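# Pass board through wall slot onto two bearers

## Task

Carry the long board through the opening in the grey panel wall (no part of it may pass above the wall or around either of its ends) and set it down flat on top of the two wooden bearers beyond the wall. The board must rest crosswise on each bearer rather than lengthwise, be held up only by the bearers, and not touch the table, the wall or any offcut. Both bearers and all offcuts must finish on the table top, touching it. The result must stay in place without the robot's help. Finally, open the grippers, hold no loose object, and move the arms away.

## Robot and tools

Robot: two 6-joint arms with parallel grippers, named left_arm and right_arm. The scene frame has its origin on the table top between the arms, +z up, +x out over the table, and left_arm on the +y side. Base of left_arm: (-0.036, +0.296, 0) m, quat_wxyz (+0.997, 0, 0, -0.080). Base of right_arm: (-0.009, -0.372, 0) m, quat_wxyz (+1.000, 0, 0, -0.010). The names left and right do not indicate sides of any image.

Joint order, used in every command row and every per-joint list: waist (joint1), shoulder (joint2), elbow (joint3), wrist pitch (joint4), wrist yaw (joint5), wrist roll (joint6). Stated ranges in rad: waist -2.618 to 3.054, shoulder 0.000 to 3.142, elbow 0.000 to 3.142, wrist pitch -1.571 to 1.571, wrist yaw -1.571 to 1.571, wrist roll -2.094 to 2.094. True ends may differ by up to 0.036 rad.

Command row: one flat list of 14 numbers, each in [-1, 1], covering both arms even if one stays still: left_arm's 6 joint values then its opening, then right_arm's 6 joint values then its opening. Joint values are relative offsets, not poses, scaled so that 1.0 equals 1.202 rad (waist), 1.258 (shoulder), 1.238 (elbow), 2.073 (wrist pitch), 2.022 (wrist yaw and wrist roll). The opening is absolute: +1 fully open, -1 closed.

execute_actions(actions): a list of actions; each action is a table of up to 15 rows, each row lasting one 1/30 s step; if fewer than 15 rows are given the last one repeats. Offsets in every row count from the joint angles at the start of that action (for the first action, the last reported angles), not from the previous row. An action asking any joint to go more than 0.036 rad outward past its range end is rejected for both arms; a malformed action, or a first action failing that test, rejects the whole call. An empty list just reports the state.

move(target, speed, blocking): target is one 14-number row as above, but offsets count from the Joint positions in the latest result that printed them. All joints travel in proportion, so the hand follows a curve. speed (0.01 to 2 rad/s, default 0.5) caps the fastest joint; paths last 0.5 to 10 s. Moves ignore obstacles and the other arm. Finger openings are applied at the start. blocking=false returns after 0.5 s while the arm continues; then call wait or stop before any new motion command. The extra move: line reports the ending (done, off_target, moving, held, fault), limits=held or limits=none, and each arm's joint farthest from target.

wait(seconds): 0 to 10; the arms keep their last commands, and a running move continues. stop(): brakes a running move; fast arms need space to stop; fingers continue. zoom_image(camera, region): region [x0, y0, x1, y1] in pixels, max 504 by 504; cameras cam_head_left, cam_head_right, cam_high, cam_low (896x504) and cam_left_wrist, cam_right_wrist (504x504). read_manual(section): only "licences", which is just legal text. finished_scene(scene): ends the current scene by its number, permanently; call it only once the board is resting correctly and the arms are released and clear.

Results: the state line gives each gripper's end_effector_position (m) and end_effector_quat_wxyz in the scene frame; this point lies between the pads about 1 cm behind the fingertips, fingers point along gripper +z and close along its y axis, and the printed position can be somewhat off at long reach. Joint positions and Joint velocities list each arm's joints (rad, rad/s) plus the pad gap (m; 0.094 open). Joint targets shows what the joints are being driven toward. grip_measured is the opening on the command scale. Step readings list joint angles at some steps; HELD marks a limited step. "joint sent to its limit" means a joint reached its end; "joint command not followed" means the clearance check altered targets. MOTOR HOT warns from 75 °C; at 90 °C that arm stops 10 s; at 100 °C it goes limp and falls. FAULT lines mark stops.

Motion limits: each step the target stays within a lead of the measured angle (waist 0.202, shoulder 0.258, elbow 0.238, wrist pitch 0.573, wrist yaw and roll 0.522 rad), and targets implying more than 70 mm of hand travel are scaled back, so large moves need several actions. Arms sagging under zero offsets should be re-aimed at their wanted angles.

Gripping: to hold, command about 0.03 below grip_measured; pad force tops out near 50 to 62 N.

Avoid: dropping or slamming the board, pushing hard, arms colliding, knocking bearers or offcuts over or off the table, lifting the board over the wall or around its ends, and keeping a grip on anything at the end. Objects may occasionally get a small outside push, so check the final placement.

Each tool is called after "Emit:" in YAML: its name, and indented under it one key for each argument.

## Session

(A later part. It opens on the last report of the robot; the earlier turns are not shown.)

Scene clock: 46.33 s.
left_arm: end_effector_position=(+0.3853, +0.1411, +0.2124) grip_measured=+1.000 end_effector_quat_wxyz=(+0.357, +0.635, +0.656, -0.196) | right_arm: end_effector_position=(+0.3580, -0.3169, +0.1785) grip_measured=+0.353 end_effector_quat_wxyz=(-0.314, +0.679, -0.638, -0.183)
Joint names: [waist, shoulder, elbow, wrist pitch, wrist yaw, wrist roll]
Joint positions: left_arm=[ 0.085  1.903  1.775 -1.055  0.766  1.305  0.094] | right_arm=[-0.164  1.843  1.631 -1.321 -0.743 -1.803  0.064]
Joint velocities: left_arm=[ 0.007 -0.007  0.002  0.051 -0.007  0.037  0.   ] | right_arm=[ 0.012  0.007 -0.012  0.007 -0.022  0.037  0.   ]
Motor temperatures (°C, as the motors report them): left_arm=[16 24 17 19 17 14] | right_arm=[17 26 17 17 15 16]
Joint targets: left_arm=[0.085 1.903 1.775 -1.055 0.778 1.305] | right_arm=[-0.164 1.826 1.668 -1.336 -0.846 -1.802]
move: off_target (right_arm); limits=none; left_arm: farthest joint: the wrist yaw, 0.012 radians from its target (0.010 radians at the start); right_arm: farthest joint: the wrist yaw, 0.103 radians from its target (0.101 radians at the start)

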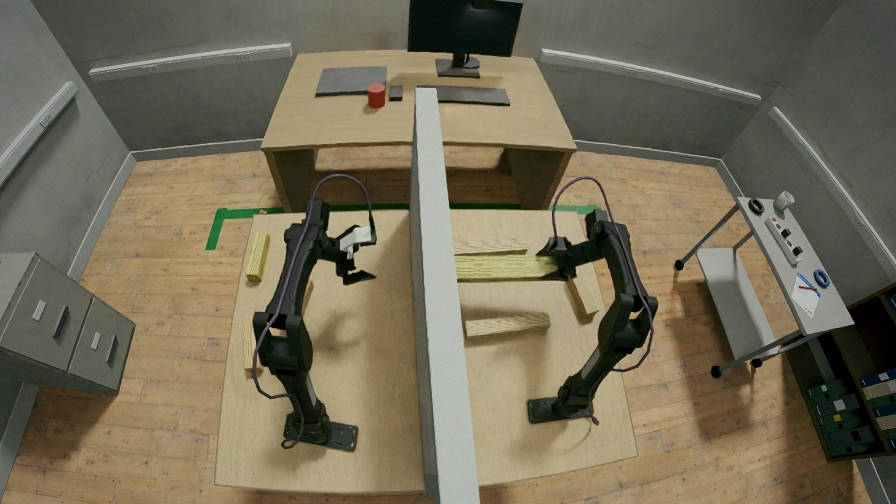

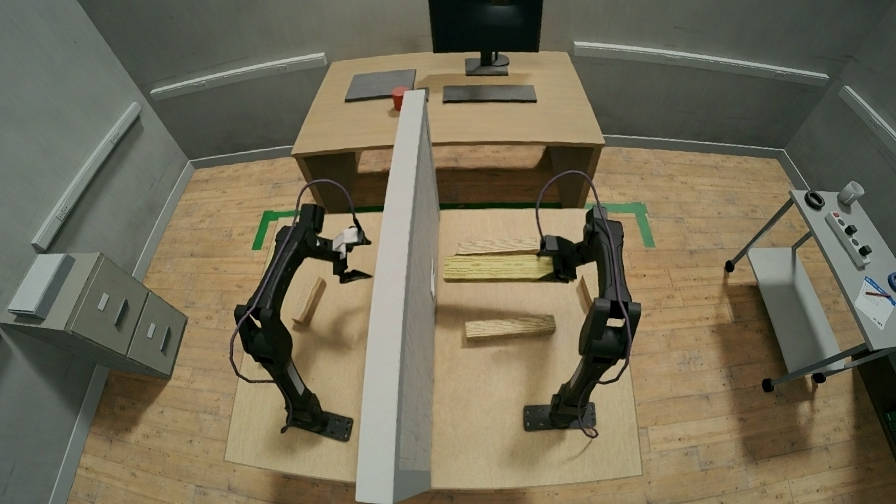

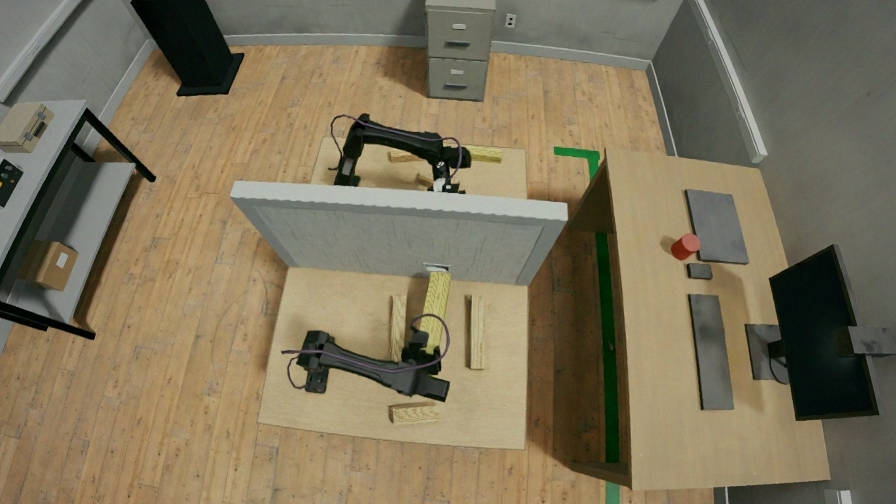

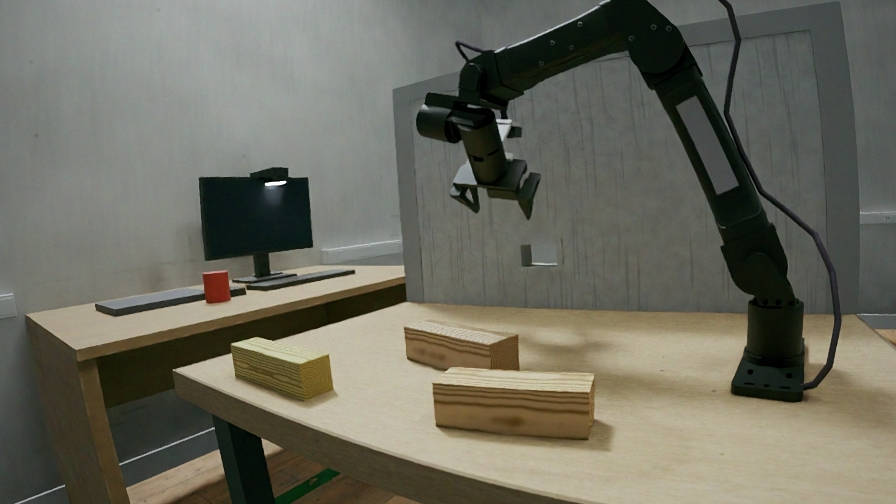

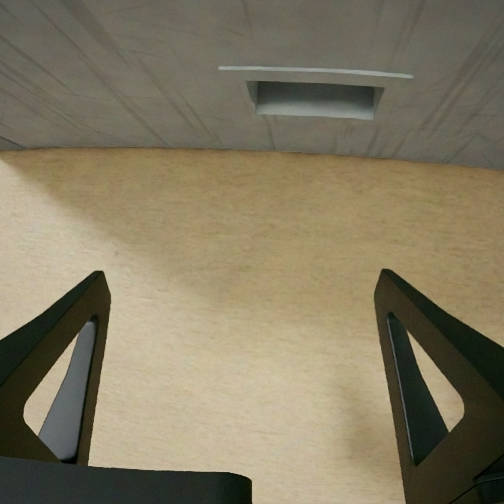

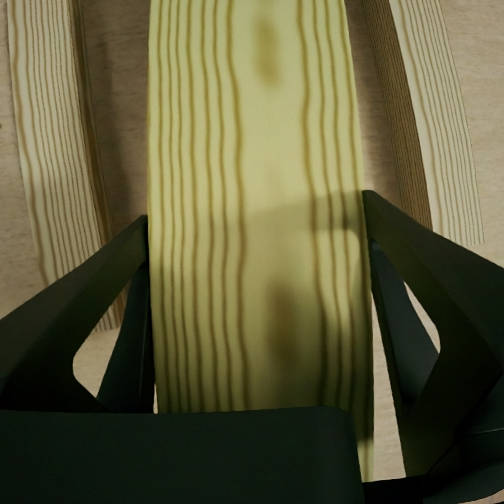

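Emit:
move:
  target: [0, 0, 0, 0, 0.006, 0, 1, 0.163, -0.425, -0.422, 0.268, 0.082, 0.592, 0.1]
  speed: 0.7

Scene clock: 49.17 s.
left_arm: end_effector_position=(+0.3854, +0.1415, +0.2120) grip_measured=+1.000 end_effector_quat_wxyz=(+0.357, +0.635, +0.657, -0.195) | right_arm: end_effector_position=(+0.3105, -0.2812, +0.1783) grip_measured=+0.352 end_effector_quat_wxyz=(+0.300, -0.342, +0.874, +0.169)
Joint names: [waist, shoulder, elbow, wrist pitch, wrist yaw, wrist roll]
Joint positions: left_arm=[ 0.085  1.903  1.775 -1.055  0.763  1.305  0.094] | right_arm=[ 0.023  1.346  1.107 -0.839 -0.524 -0.609  0.064]
Joint velocities: left_arm=[ 0.002  0.002 -0.007  0.022  0.007  0.022  0.   ] | right_arm=[ 0.007 -0.012 -0.002 -0.037  0.022  0.037 -0.   ]
Motor temperatures (°C, as the motors report them): left_arm=[16 24 17 19 17 14] | right_arm=[17 26 17 18 16 16]
Joint targets: left_arm=[0.085 1.903 1.775 -1.055 0.778 1.305] | right_arm=[0.032 1.309 1.108 -0.765 -0.577 -0.606]
move: off_target (right_arm); limits=none; left_arm: farthest joint: the wrist yaw, 0.015 radians from its target (0.012 radians at the start); right_arm: farthest joint: the wrist pitch, 0.073 radians from its target (0.556 radians at the start)

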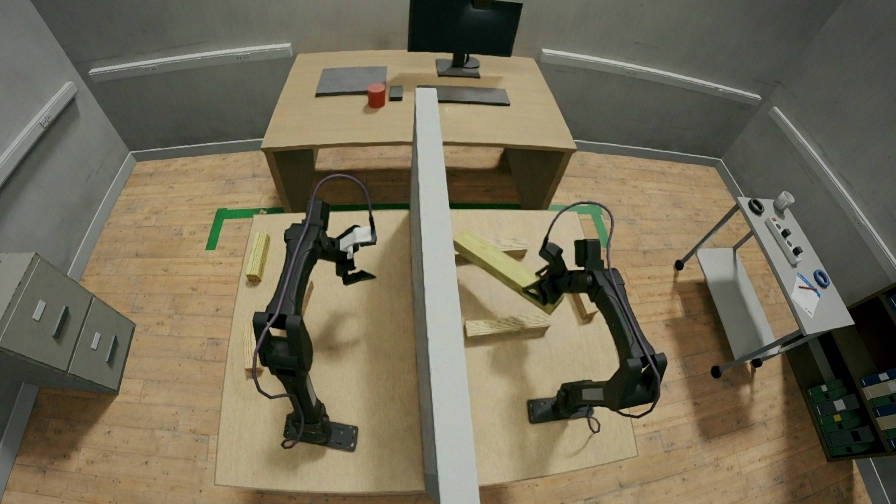

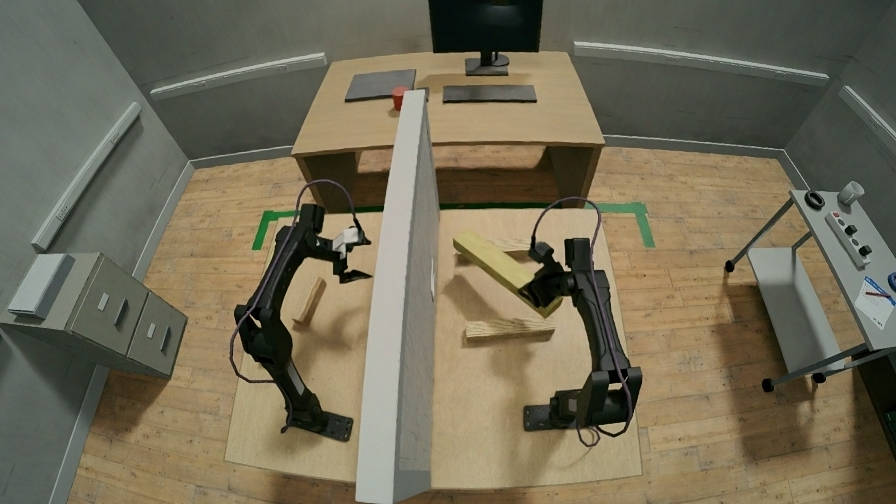

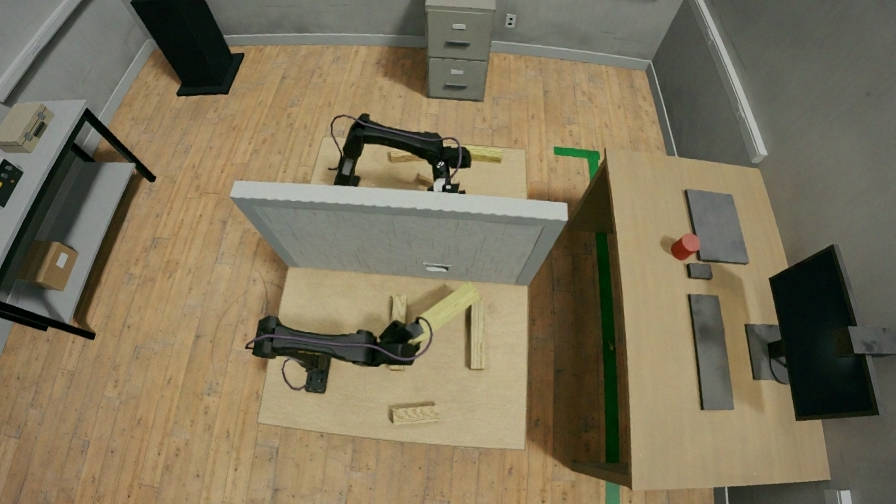

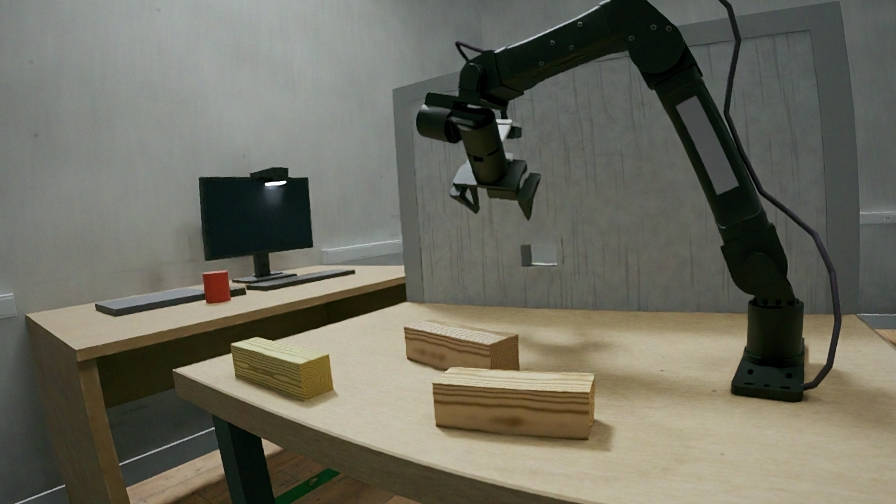

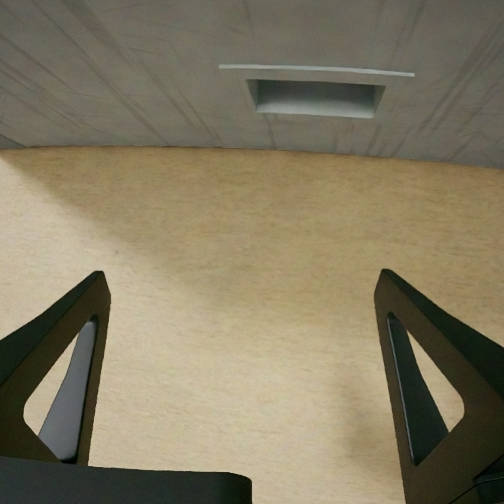

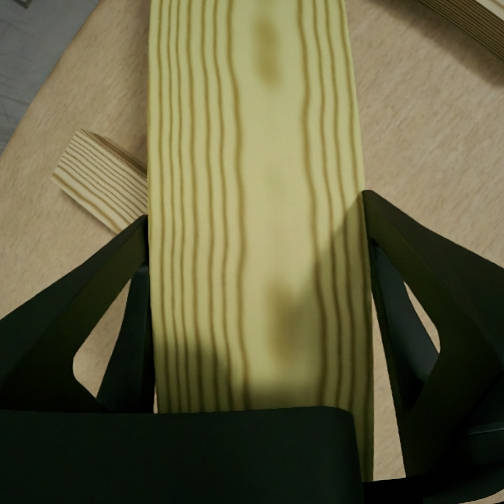

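Emit:
move:
  target: [0, 0, 0, 0, 0.007, 0, 1, 0.575, -0.03, -0.017, 0.13, 0.514, 0.561, 0.1]
  speed: 0.7

Scene clock: 51.83 s.
left_arm: end_effector_position=(+0.3856, +0.1419, +0.2117) grip_measured=+1.000 end_effector_quat_wxyz=(+0.356, +0.635, +0.657, -0.194) | right_arm: end_effector_position=(+0.3132, -0.2076, +0.1851) grip_measured=+0.351 end_effector_quat_wxyz=(+0.376, -0.006, +0.927, +0.000)
Joint names: [waist, shoulder, elbow, wrist pitch, wrist yaw, wrist roll]
Joint positions: left_arm=[ 0.085  1.903  1.775 -1.055  0.76   1.305  0.094] | right_arm=[ 0.707  1.35   1.082 -0.656  0.453  0.52   0.063]
Joint velocities: left_arm=[ 0.002  0.032 -0.022  0.007 -0.037  0.037  0.   ] | right_arm=[-0.002  0.017  0.012 -0.007 -0.022  0.066 -0.001]
Motor temperatures (°C, as the motors report them): left_arm=[16 24 17 19 17 14] | right_arm=[17 25 17 19 16 16]
Joint targets: left_arm=[0.085 1.903 1.775 -1.055 0.777 1.305] | right_arm=[0.714 1.308 1.086 -0.569 0.516 0.525]
move: off_target (right_arm); limits=none; left_arm: farthest joint: the wrist yaw, 0.018 radians from its target (0.015 radians at the start); right_arm: farthest joint: the wrist pitch, 0.086 radians from its target (0.269 radians at the start)

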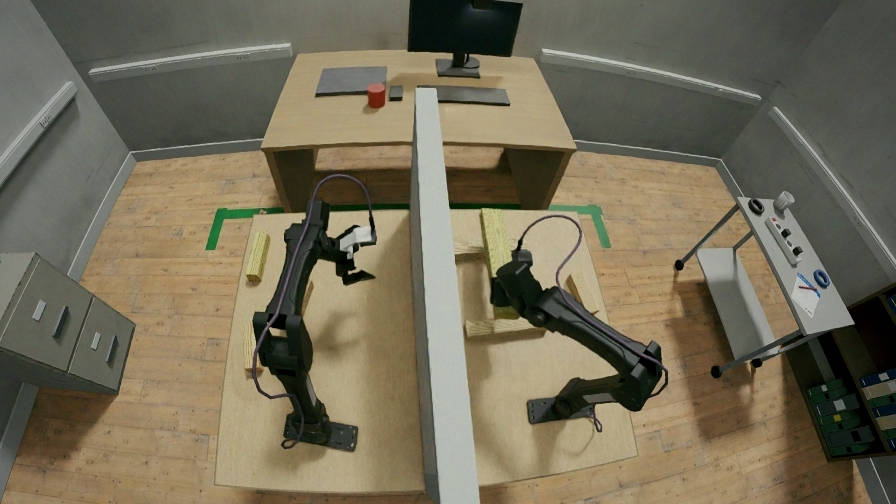

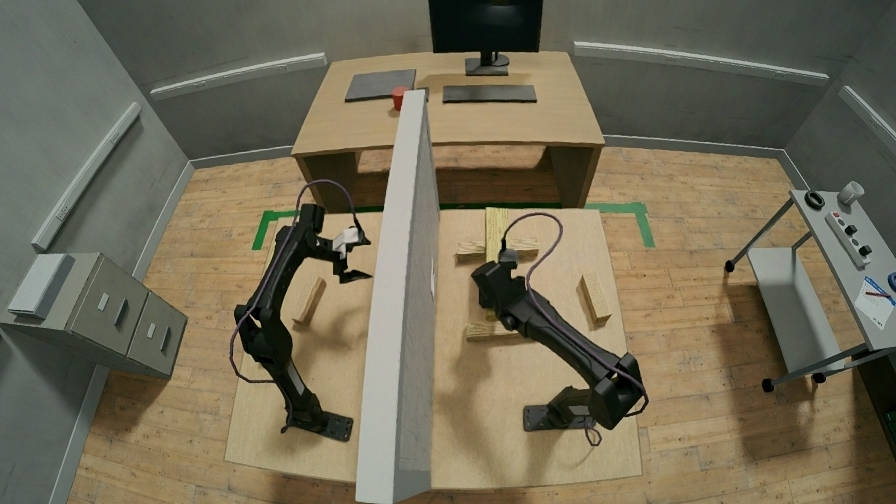

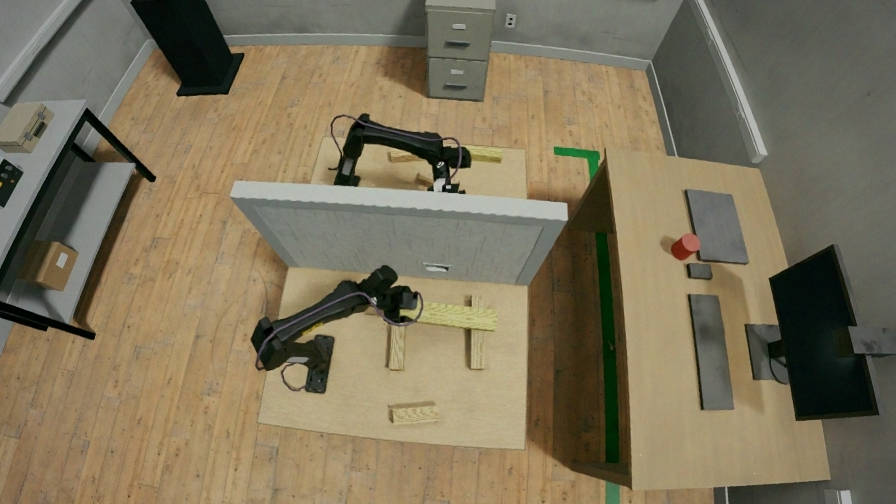

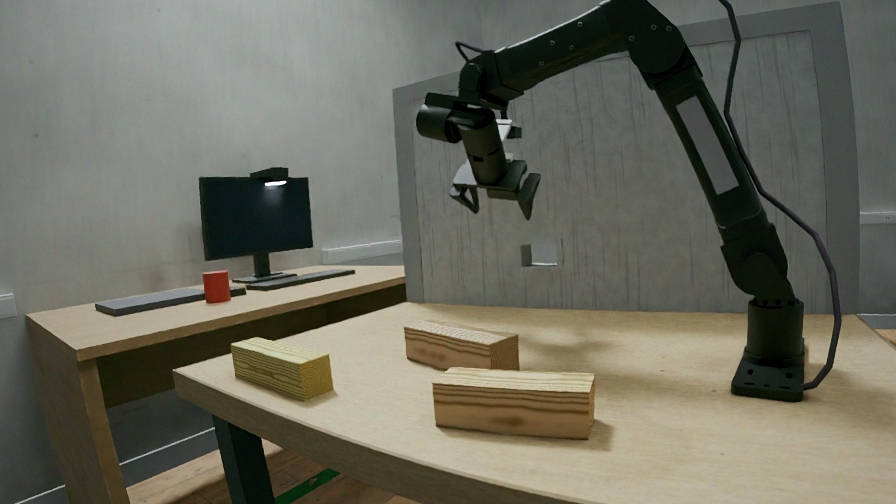

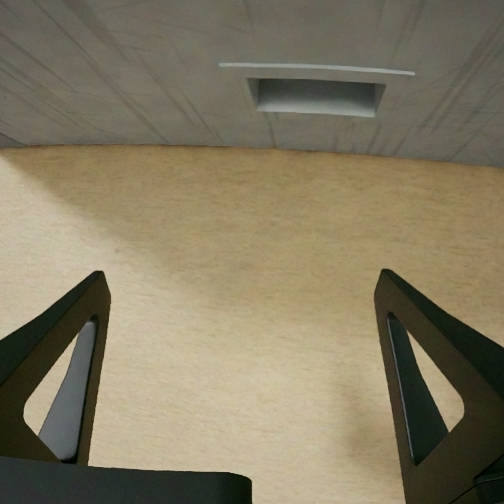

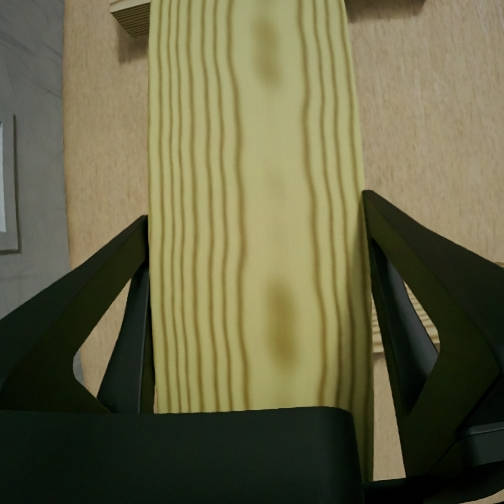

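Emit:
zoom_image:
  camera: "cam_high"
  region: [330, 250, 530, 390]

Region (330, 250, 530, 390) of cam_high's 896x504 image, scaled by 2.520, with more detail than that image has; it fills the top 353 rows of this view, and the rest is white.

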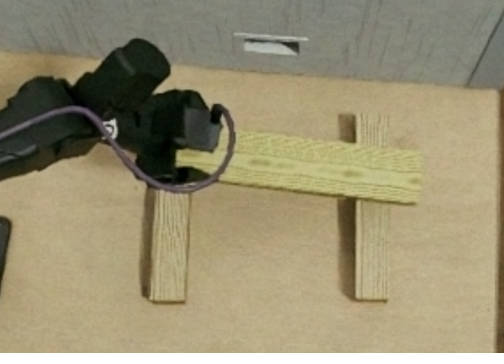

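Emit:
move:
  target: [0, 0, 0, 0, 0.008, 0, 1, -0.059, 0.075, -0.179, 0.211, 0.018, -0.024, 0.1]
  speed: 0.5

Emit:
zoom_image:
  camera: "cam_high"
  region: [330, 250, 530, 390]

Scene clock: 54.07 s.
left_arm: end_effector_position=(+0.3858, +0.1422, +0.2114) grip_measured=+1.000 end_effector_quat_wxyz=(+0.355, +0.636, +0.658, -0.193) | right_arm: end_effector_position=(+0.3326, -0.2162, +0.1074) grip_measured=+0.351 end_effector_quat_wxyz=(+0.375, +0.002, +0.927, -0.006)
Joint names: [waist, shoulder, elbow, wrist pitch, wrist yaw, wrist roll]
Joint positions: left_arm=[ 0.085  1.903  1.775 -1.055  0.757  1.305  0.094] | right_arm=[ 0.645  1.458  0.853 -0.307  0.43   0.48   0.063]
Joint velocities: left_arm=[ 0.007 -0.027  0.002  0.007  0.051  0.022  0.   ] | right_arm=[ 0.012 -0.007  0.012 -0.051 -0.022 -0.022  0.   ]
Motor temperatures (°C, as the motors report them): left_arm=[16 23 17 19 16 14] | right_arm=[17 25 17 19 15 16]
Joint targets: left_arm=[0.085 1.903 1.775 -1.055 0.775 1.305] | right_arm=[0.637 1.445 0.861 -0.218 0.489 0.472]
move: off_target (right_arm); limits=none; left_arm: farthest joint: the wrist yaw, 0.019 radians from its target (0.017 radians at the start); right_arm: farthest joint: the wrist pitch, 0.089 radians from its target (0.437 radians at the start)

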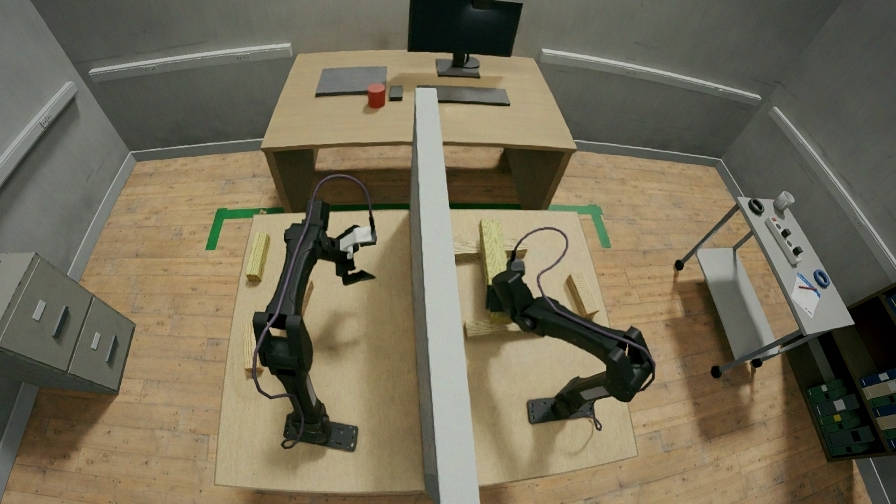

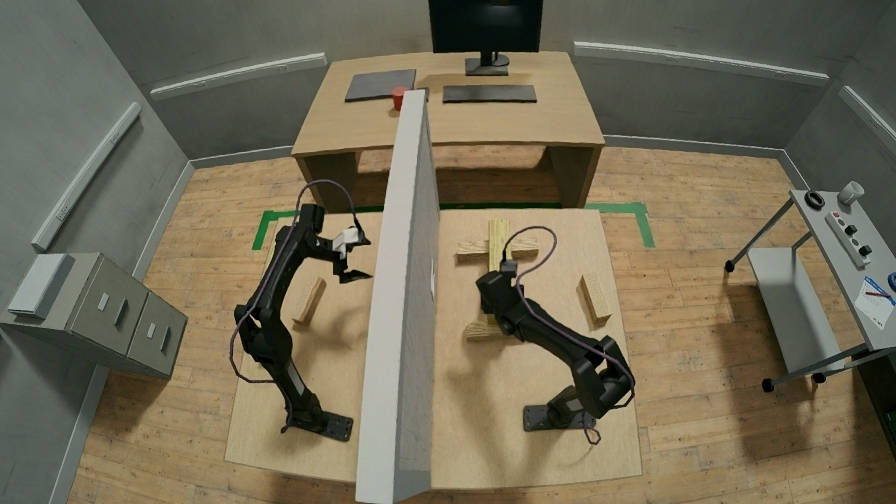

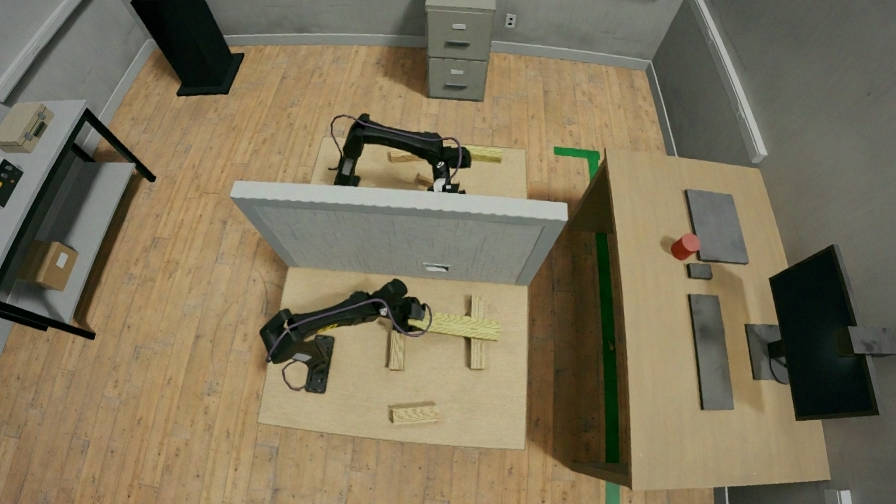

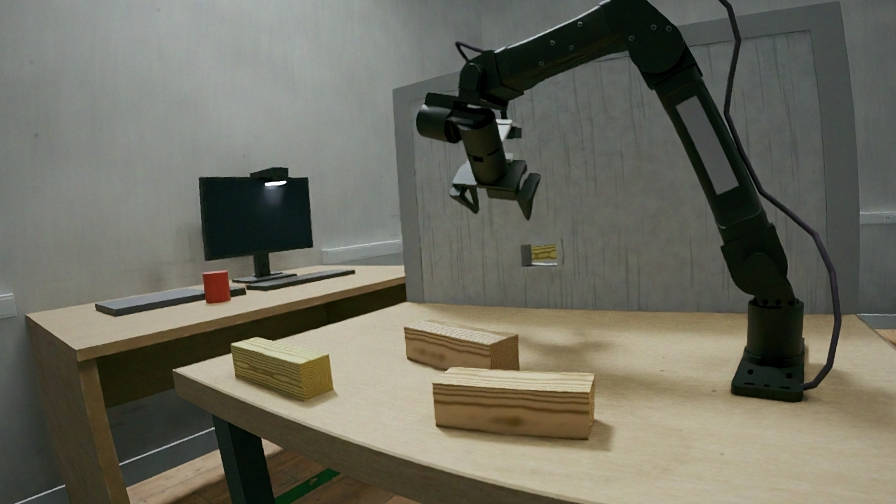

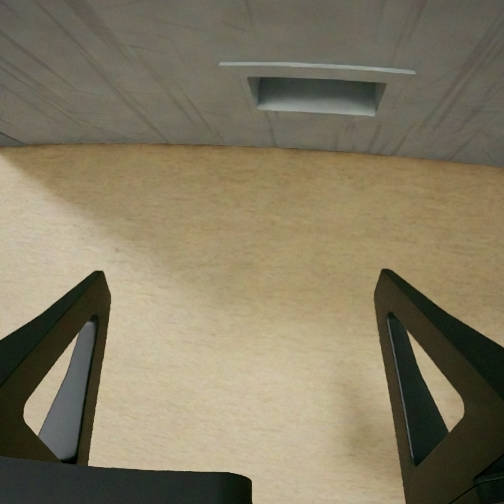

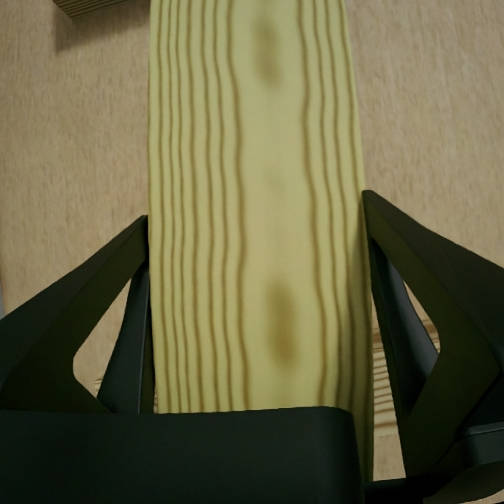

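Region (330, 250, 530, 390) of cam_high's 896x504 image, scaled by 2.520, with more detail than that image has; it fills the top 353 rows of this view, and the rest is white.

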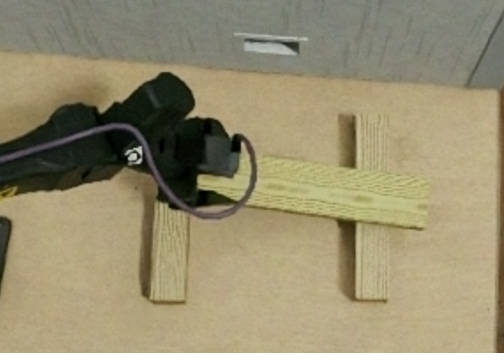

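Emit:
zoom_image:
  camera: "cam_head_left"
  region: [440, 200, 600, 360]

Region (440, 200, 600, 360) of cam_head_left's 896x504 image, scaled by 3.150, with more detail than that image has.

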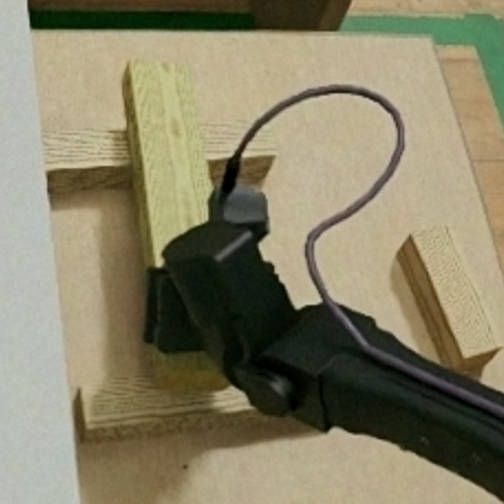

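Emit:
move:
  target: [0, 0, 0, 0, 0.009, 0, 1, 0.059, -0.082, -0.066, 0.047, 0.047, 0.023, 0.1]
  speed: 0.3

Emit:
zoom_image:
  camera: "cam_head_left"
  region: [440, 200, 600, 360]

Scene clock: 55.53 s.
left_arm: end_effector_position=(+0.3858, +0.1424, +0.2113) grip_measured=+1.000 end_effector_quat_wxyz=(+0.355, +0.636, +0.658, -0.192) | right_arm: end_effector_position=(+0.3083, -0.2130, +0.1000) grip_measured=+0.351 end_effector_quat_wxyz=(+0.378, -0.004, +0.926, -0.003)
Joint names: [waist, shoulder, elbow, wrist pitch, wrist yaw, wrist roll]
Joint positions: left_arm=[ 0.085  1.903  1.775 -1.055  0.756  1.305  0.094] | right_arm=[ 0.708  1.395  0.768 -0.296  0.462  0.521  0.063]
Joint velocities: left_arm=[-0.002  0.007 -0.007 -0.095 -0.051  0.007  0.   ] | right_arm=[-0.007  0.002 -0.002  0.007 -0.007 -0.037 -0.   ]
Motor temperatures (°C, as the motors report them): left_arm=[16 23 17 19 16 14] | right_arm=[17 25 17 20 15 16]
Joint targets: left_arm=[0.085 1.903 1.775 -1.055 0.775 1.305] | right_arm=[0.716 1.355 0.771 -0.210 0.525 0.526]
move: off_target (right_arm); limits=none; left_arm: farthest joint: the wrist yaw, 0.019 radians from its target (0.018 radians at the start); right_arm: farthest joint: the wrist pitch, 0.086 radians from its target (0.098 radians at the start)

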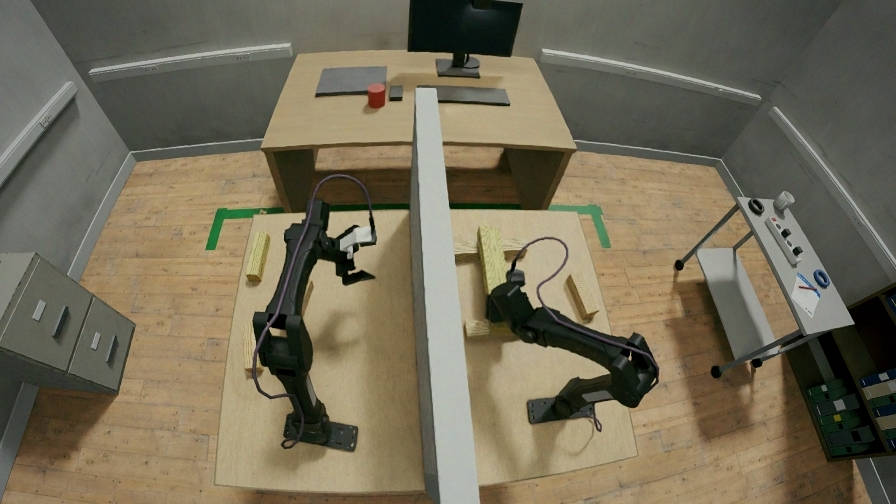

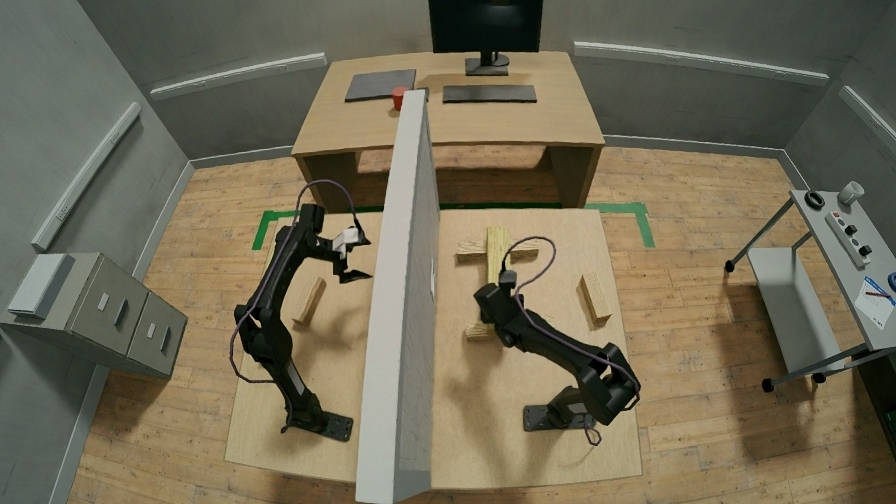

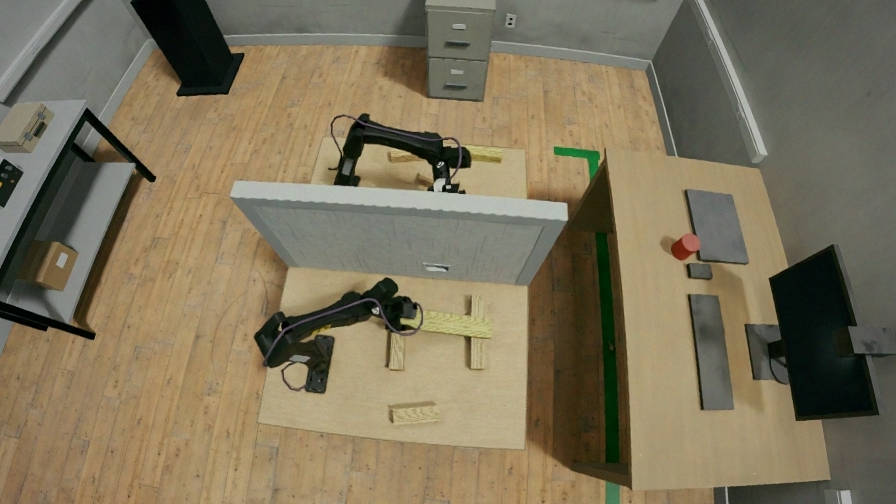

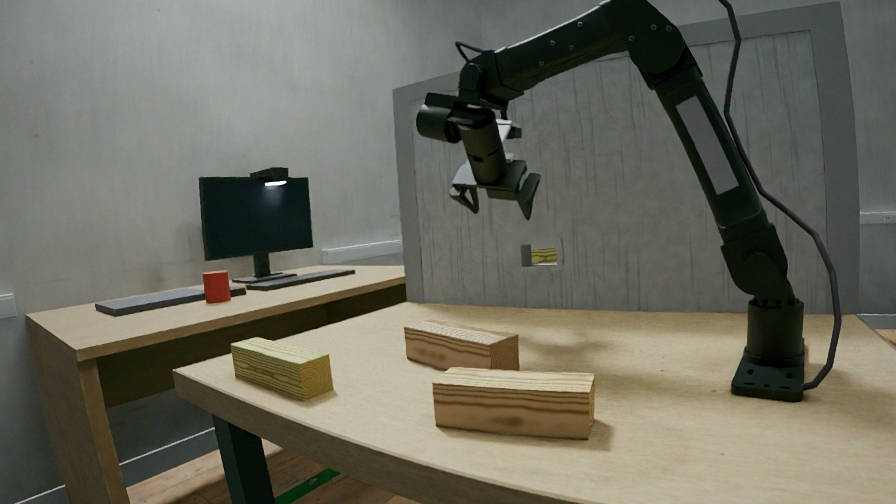

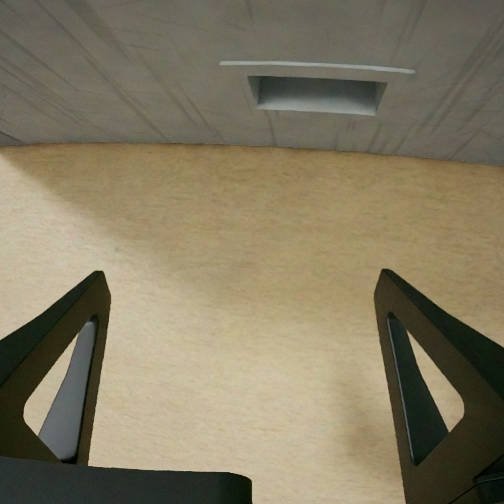

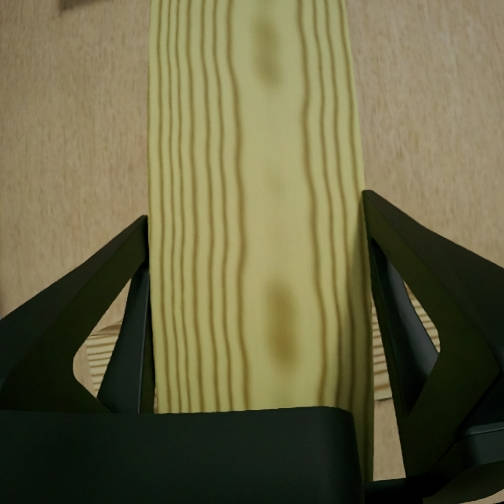

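Region (440, 200, 600, 360) of cam_head_left's 896x504 image, scaled by 3.150, with more detail than that image has.

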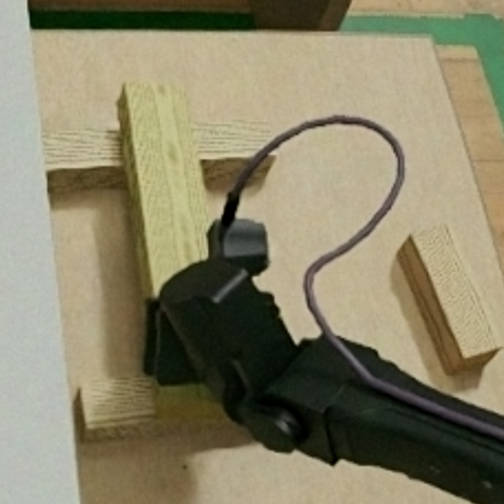

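Emit:
execute_actions:
  actions: []

Scene clock: 55.80 s.
left_arm: end_effector_position=(+0.3858, +0.1424, +0.2113) grip_measured=+1.000 end_effector_quat_wxyz=(+0.355, +0.636, +0.658, -0.192) | right_arm: end_effector_position=(+0.3084, -0.2130, +0.1000) grip_measured=+0.351 end_effector_quat_wxyz=(+0.378, -0.004, +0.926, -0.003)
Joint names: [waist, shoulder, elbow, wrist pitch, wrist yaw, wrist roll]
Joint positions: left_arm=[ 0.085  1.903  1.775 -1.055  0.756  1.305  0.094] | right_arm=[ 0.708  1.395  0.768 -0.296  0.462  0.521  0.063]
Joint velocities: left_arm=[-0.017 -0.002 -0.007  0.022  0.007  0.007  0.   ] | right_arm=[-0.017 -0.007  0.012  0.007  0.022 -0.037 -0.001]
Motor temperatures (°C, as the motors report them): left_arm=[16 23 17 19 16 14] | right_arm=[17 25 17 20 15 16]
Joint targets: left_arm=[0.085 1.903 1.775 -1.055 0.775 1.305] | right_arm=[0.716 1.355 0.771 -0.210 0.525 0.526]

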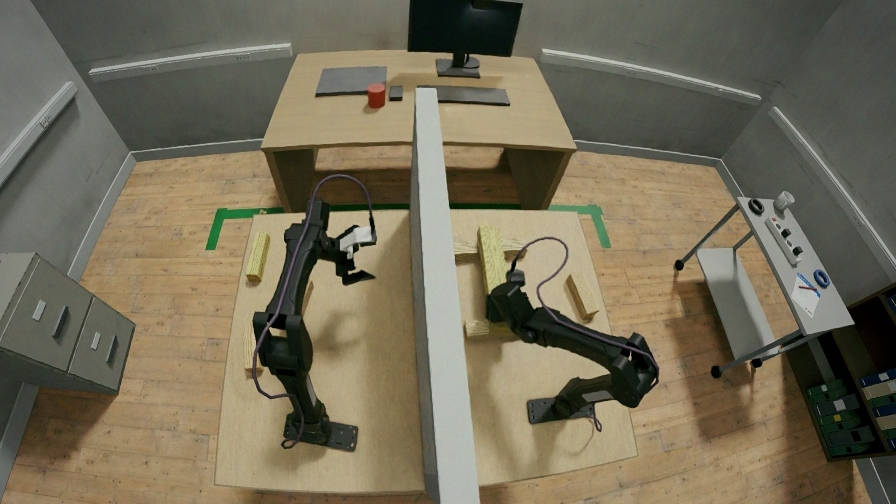

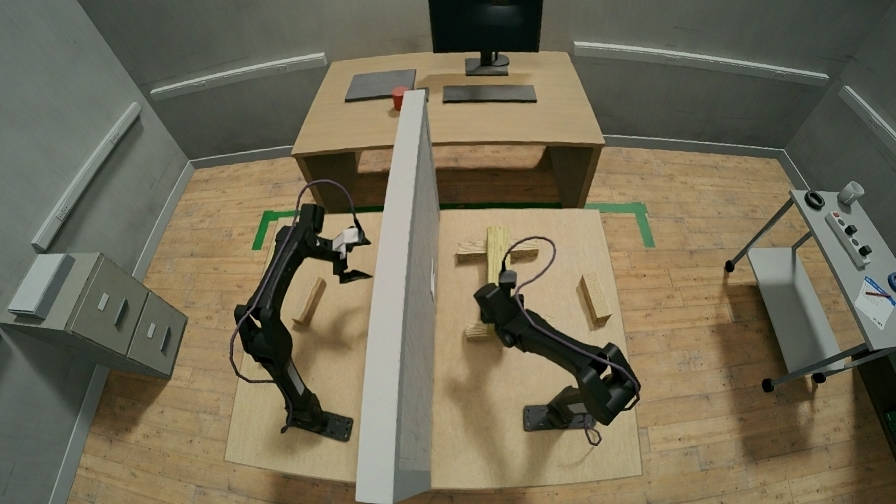

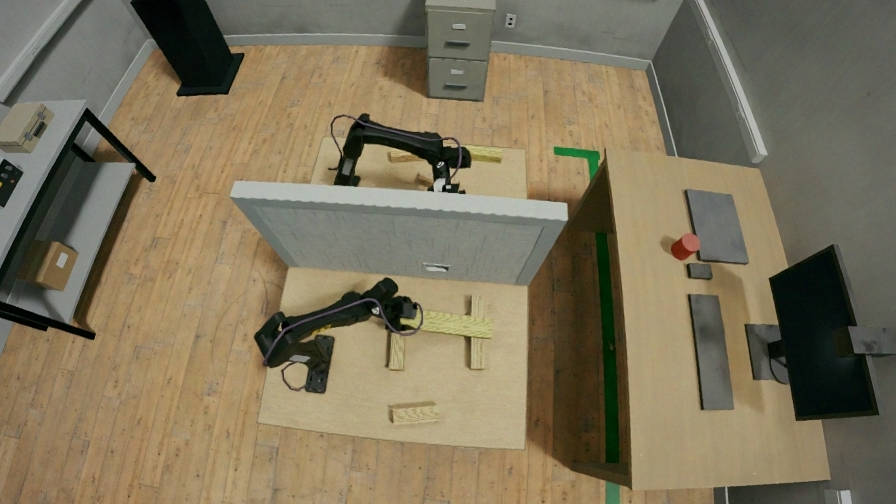

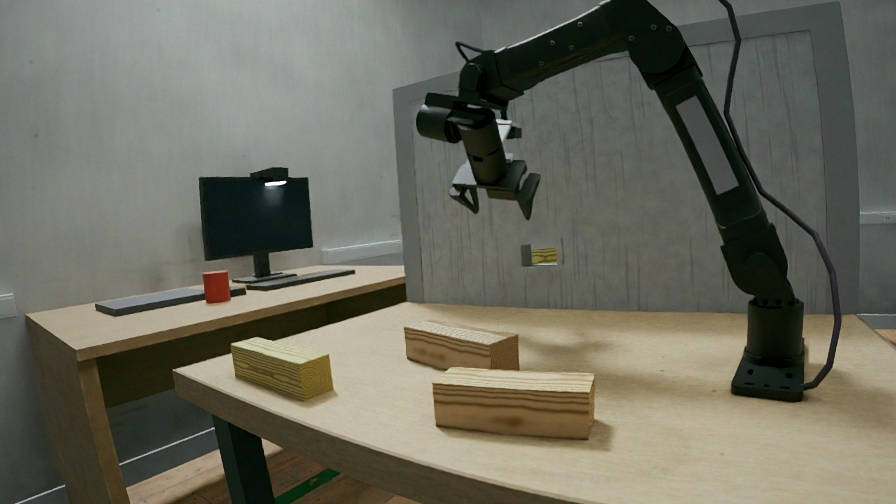

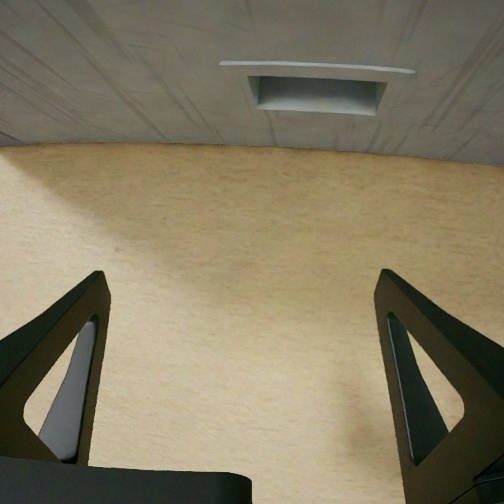

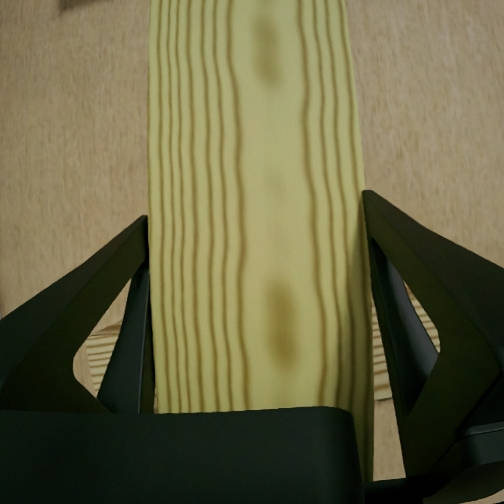

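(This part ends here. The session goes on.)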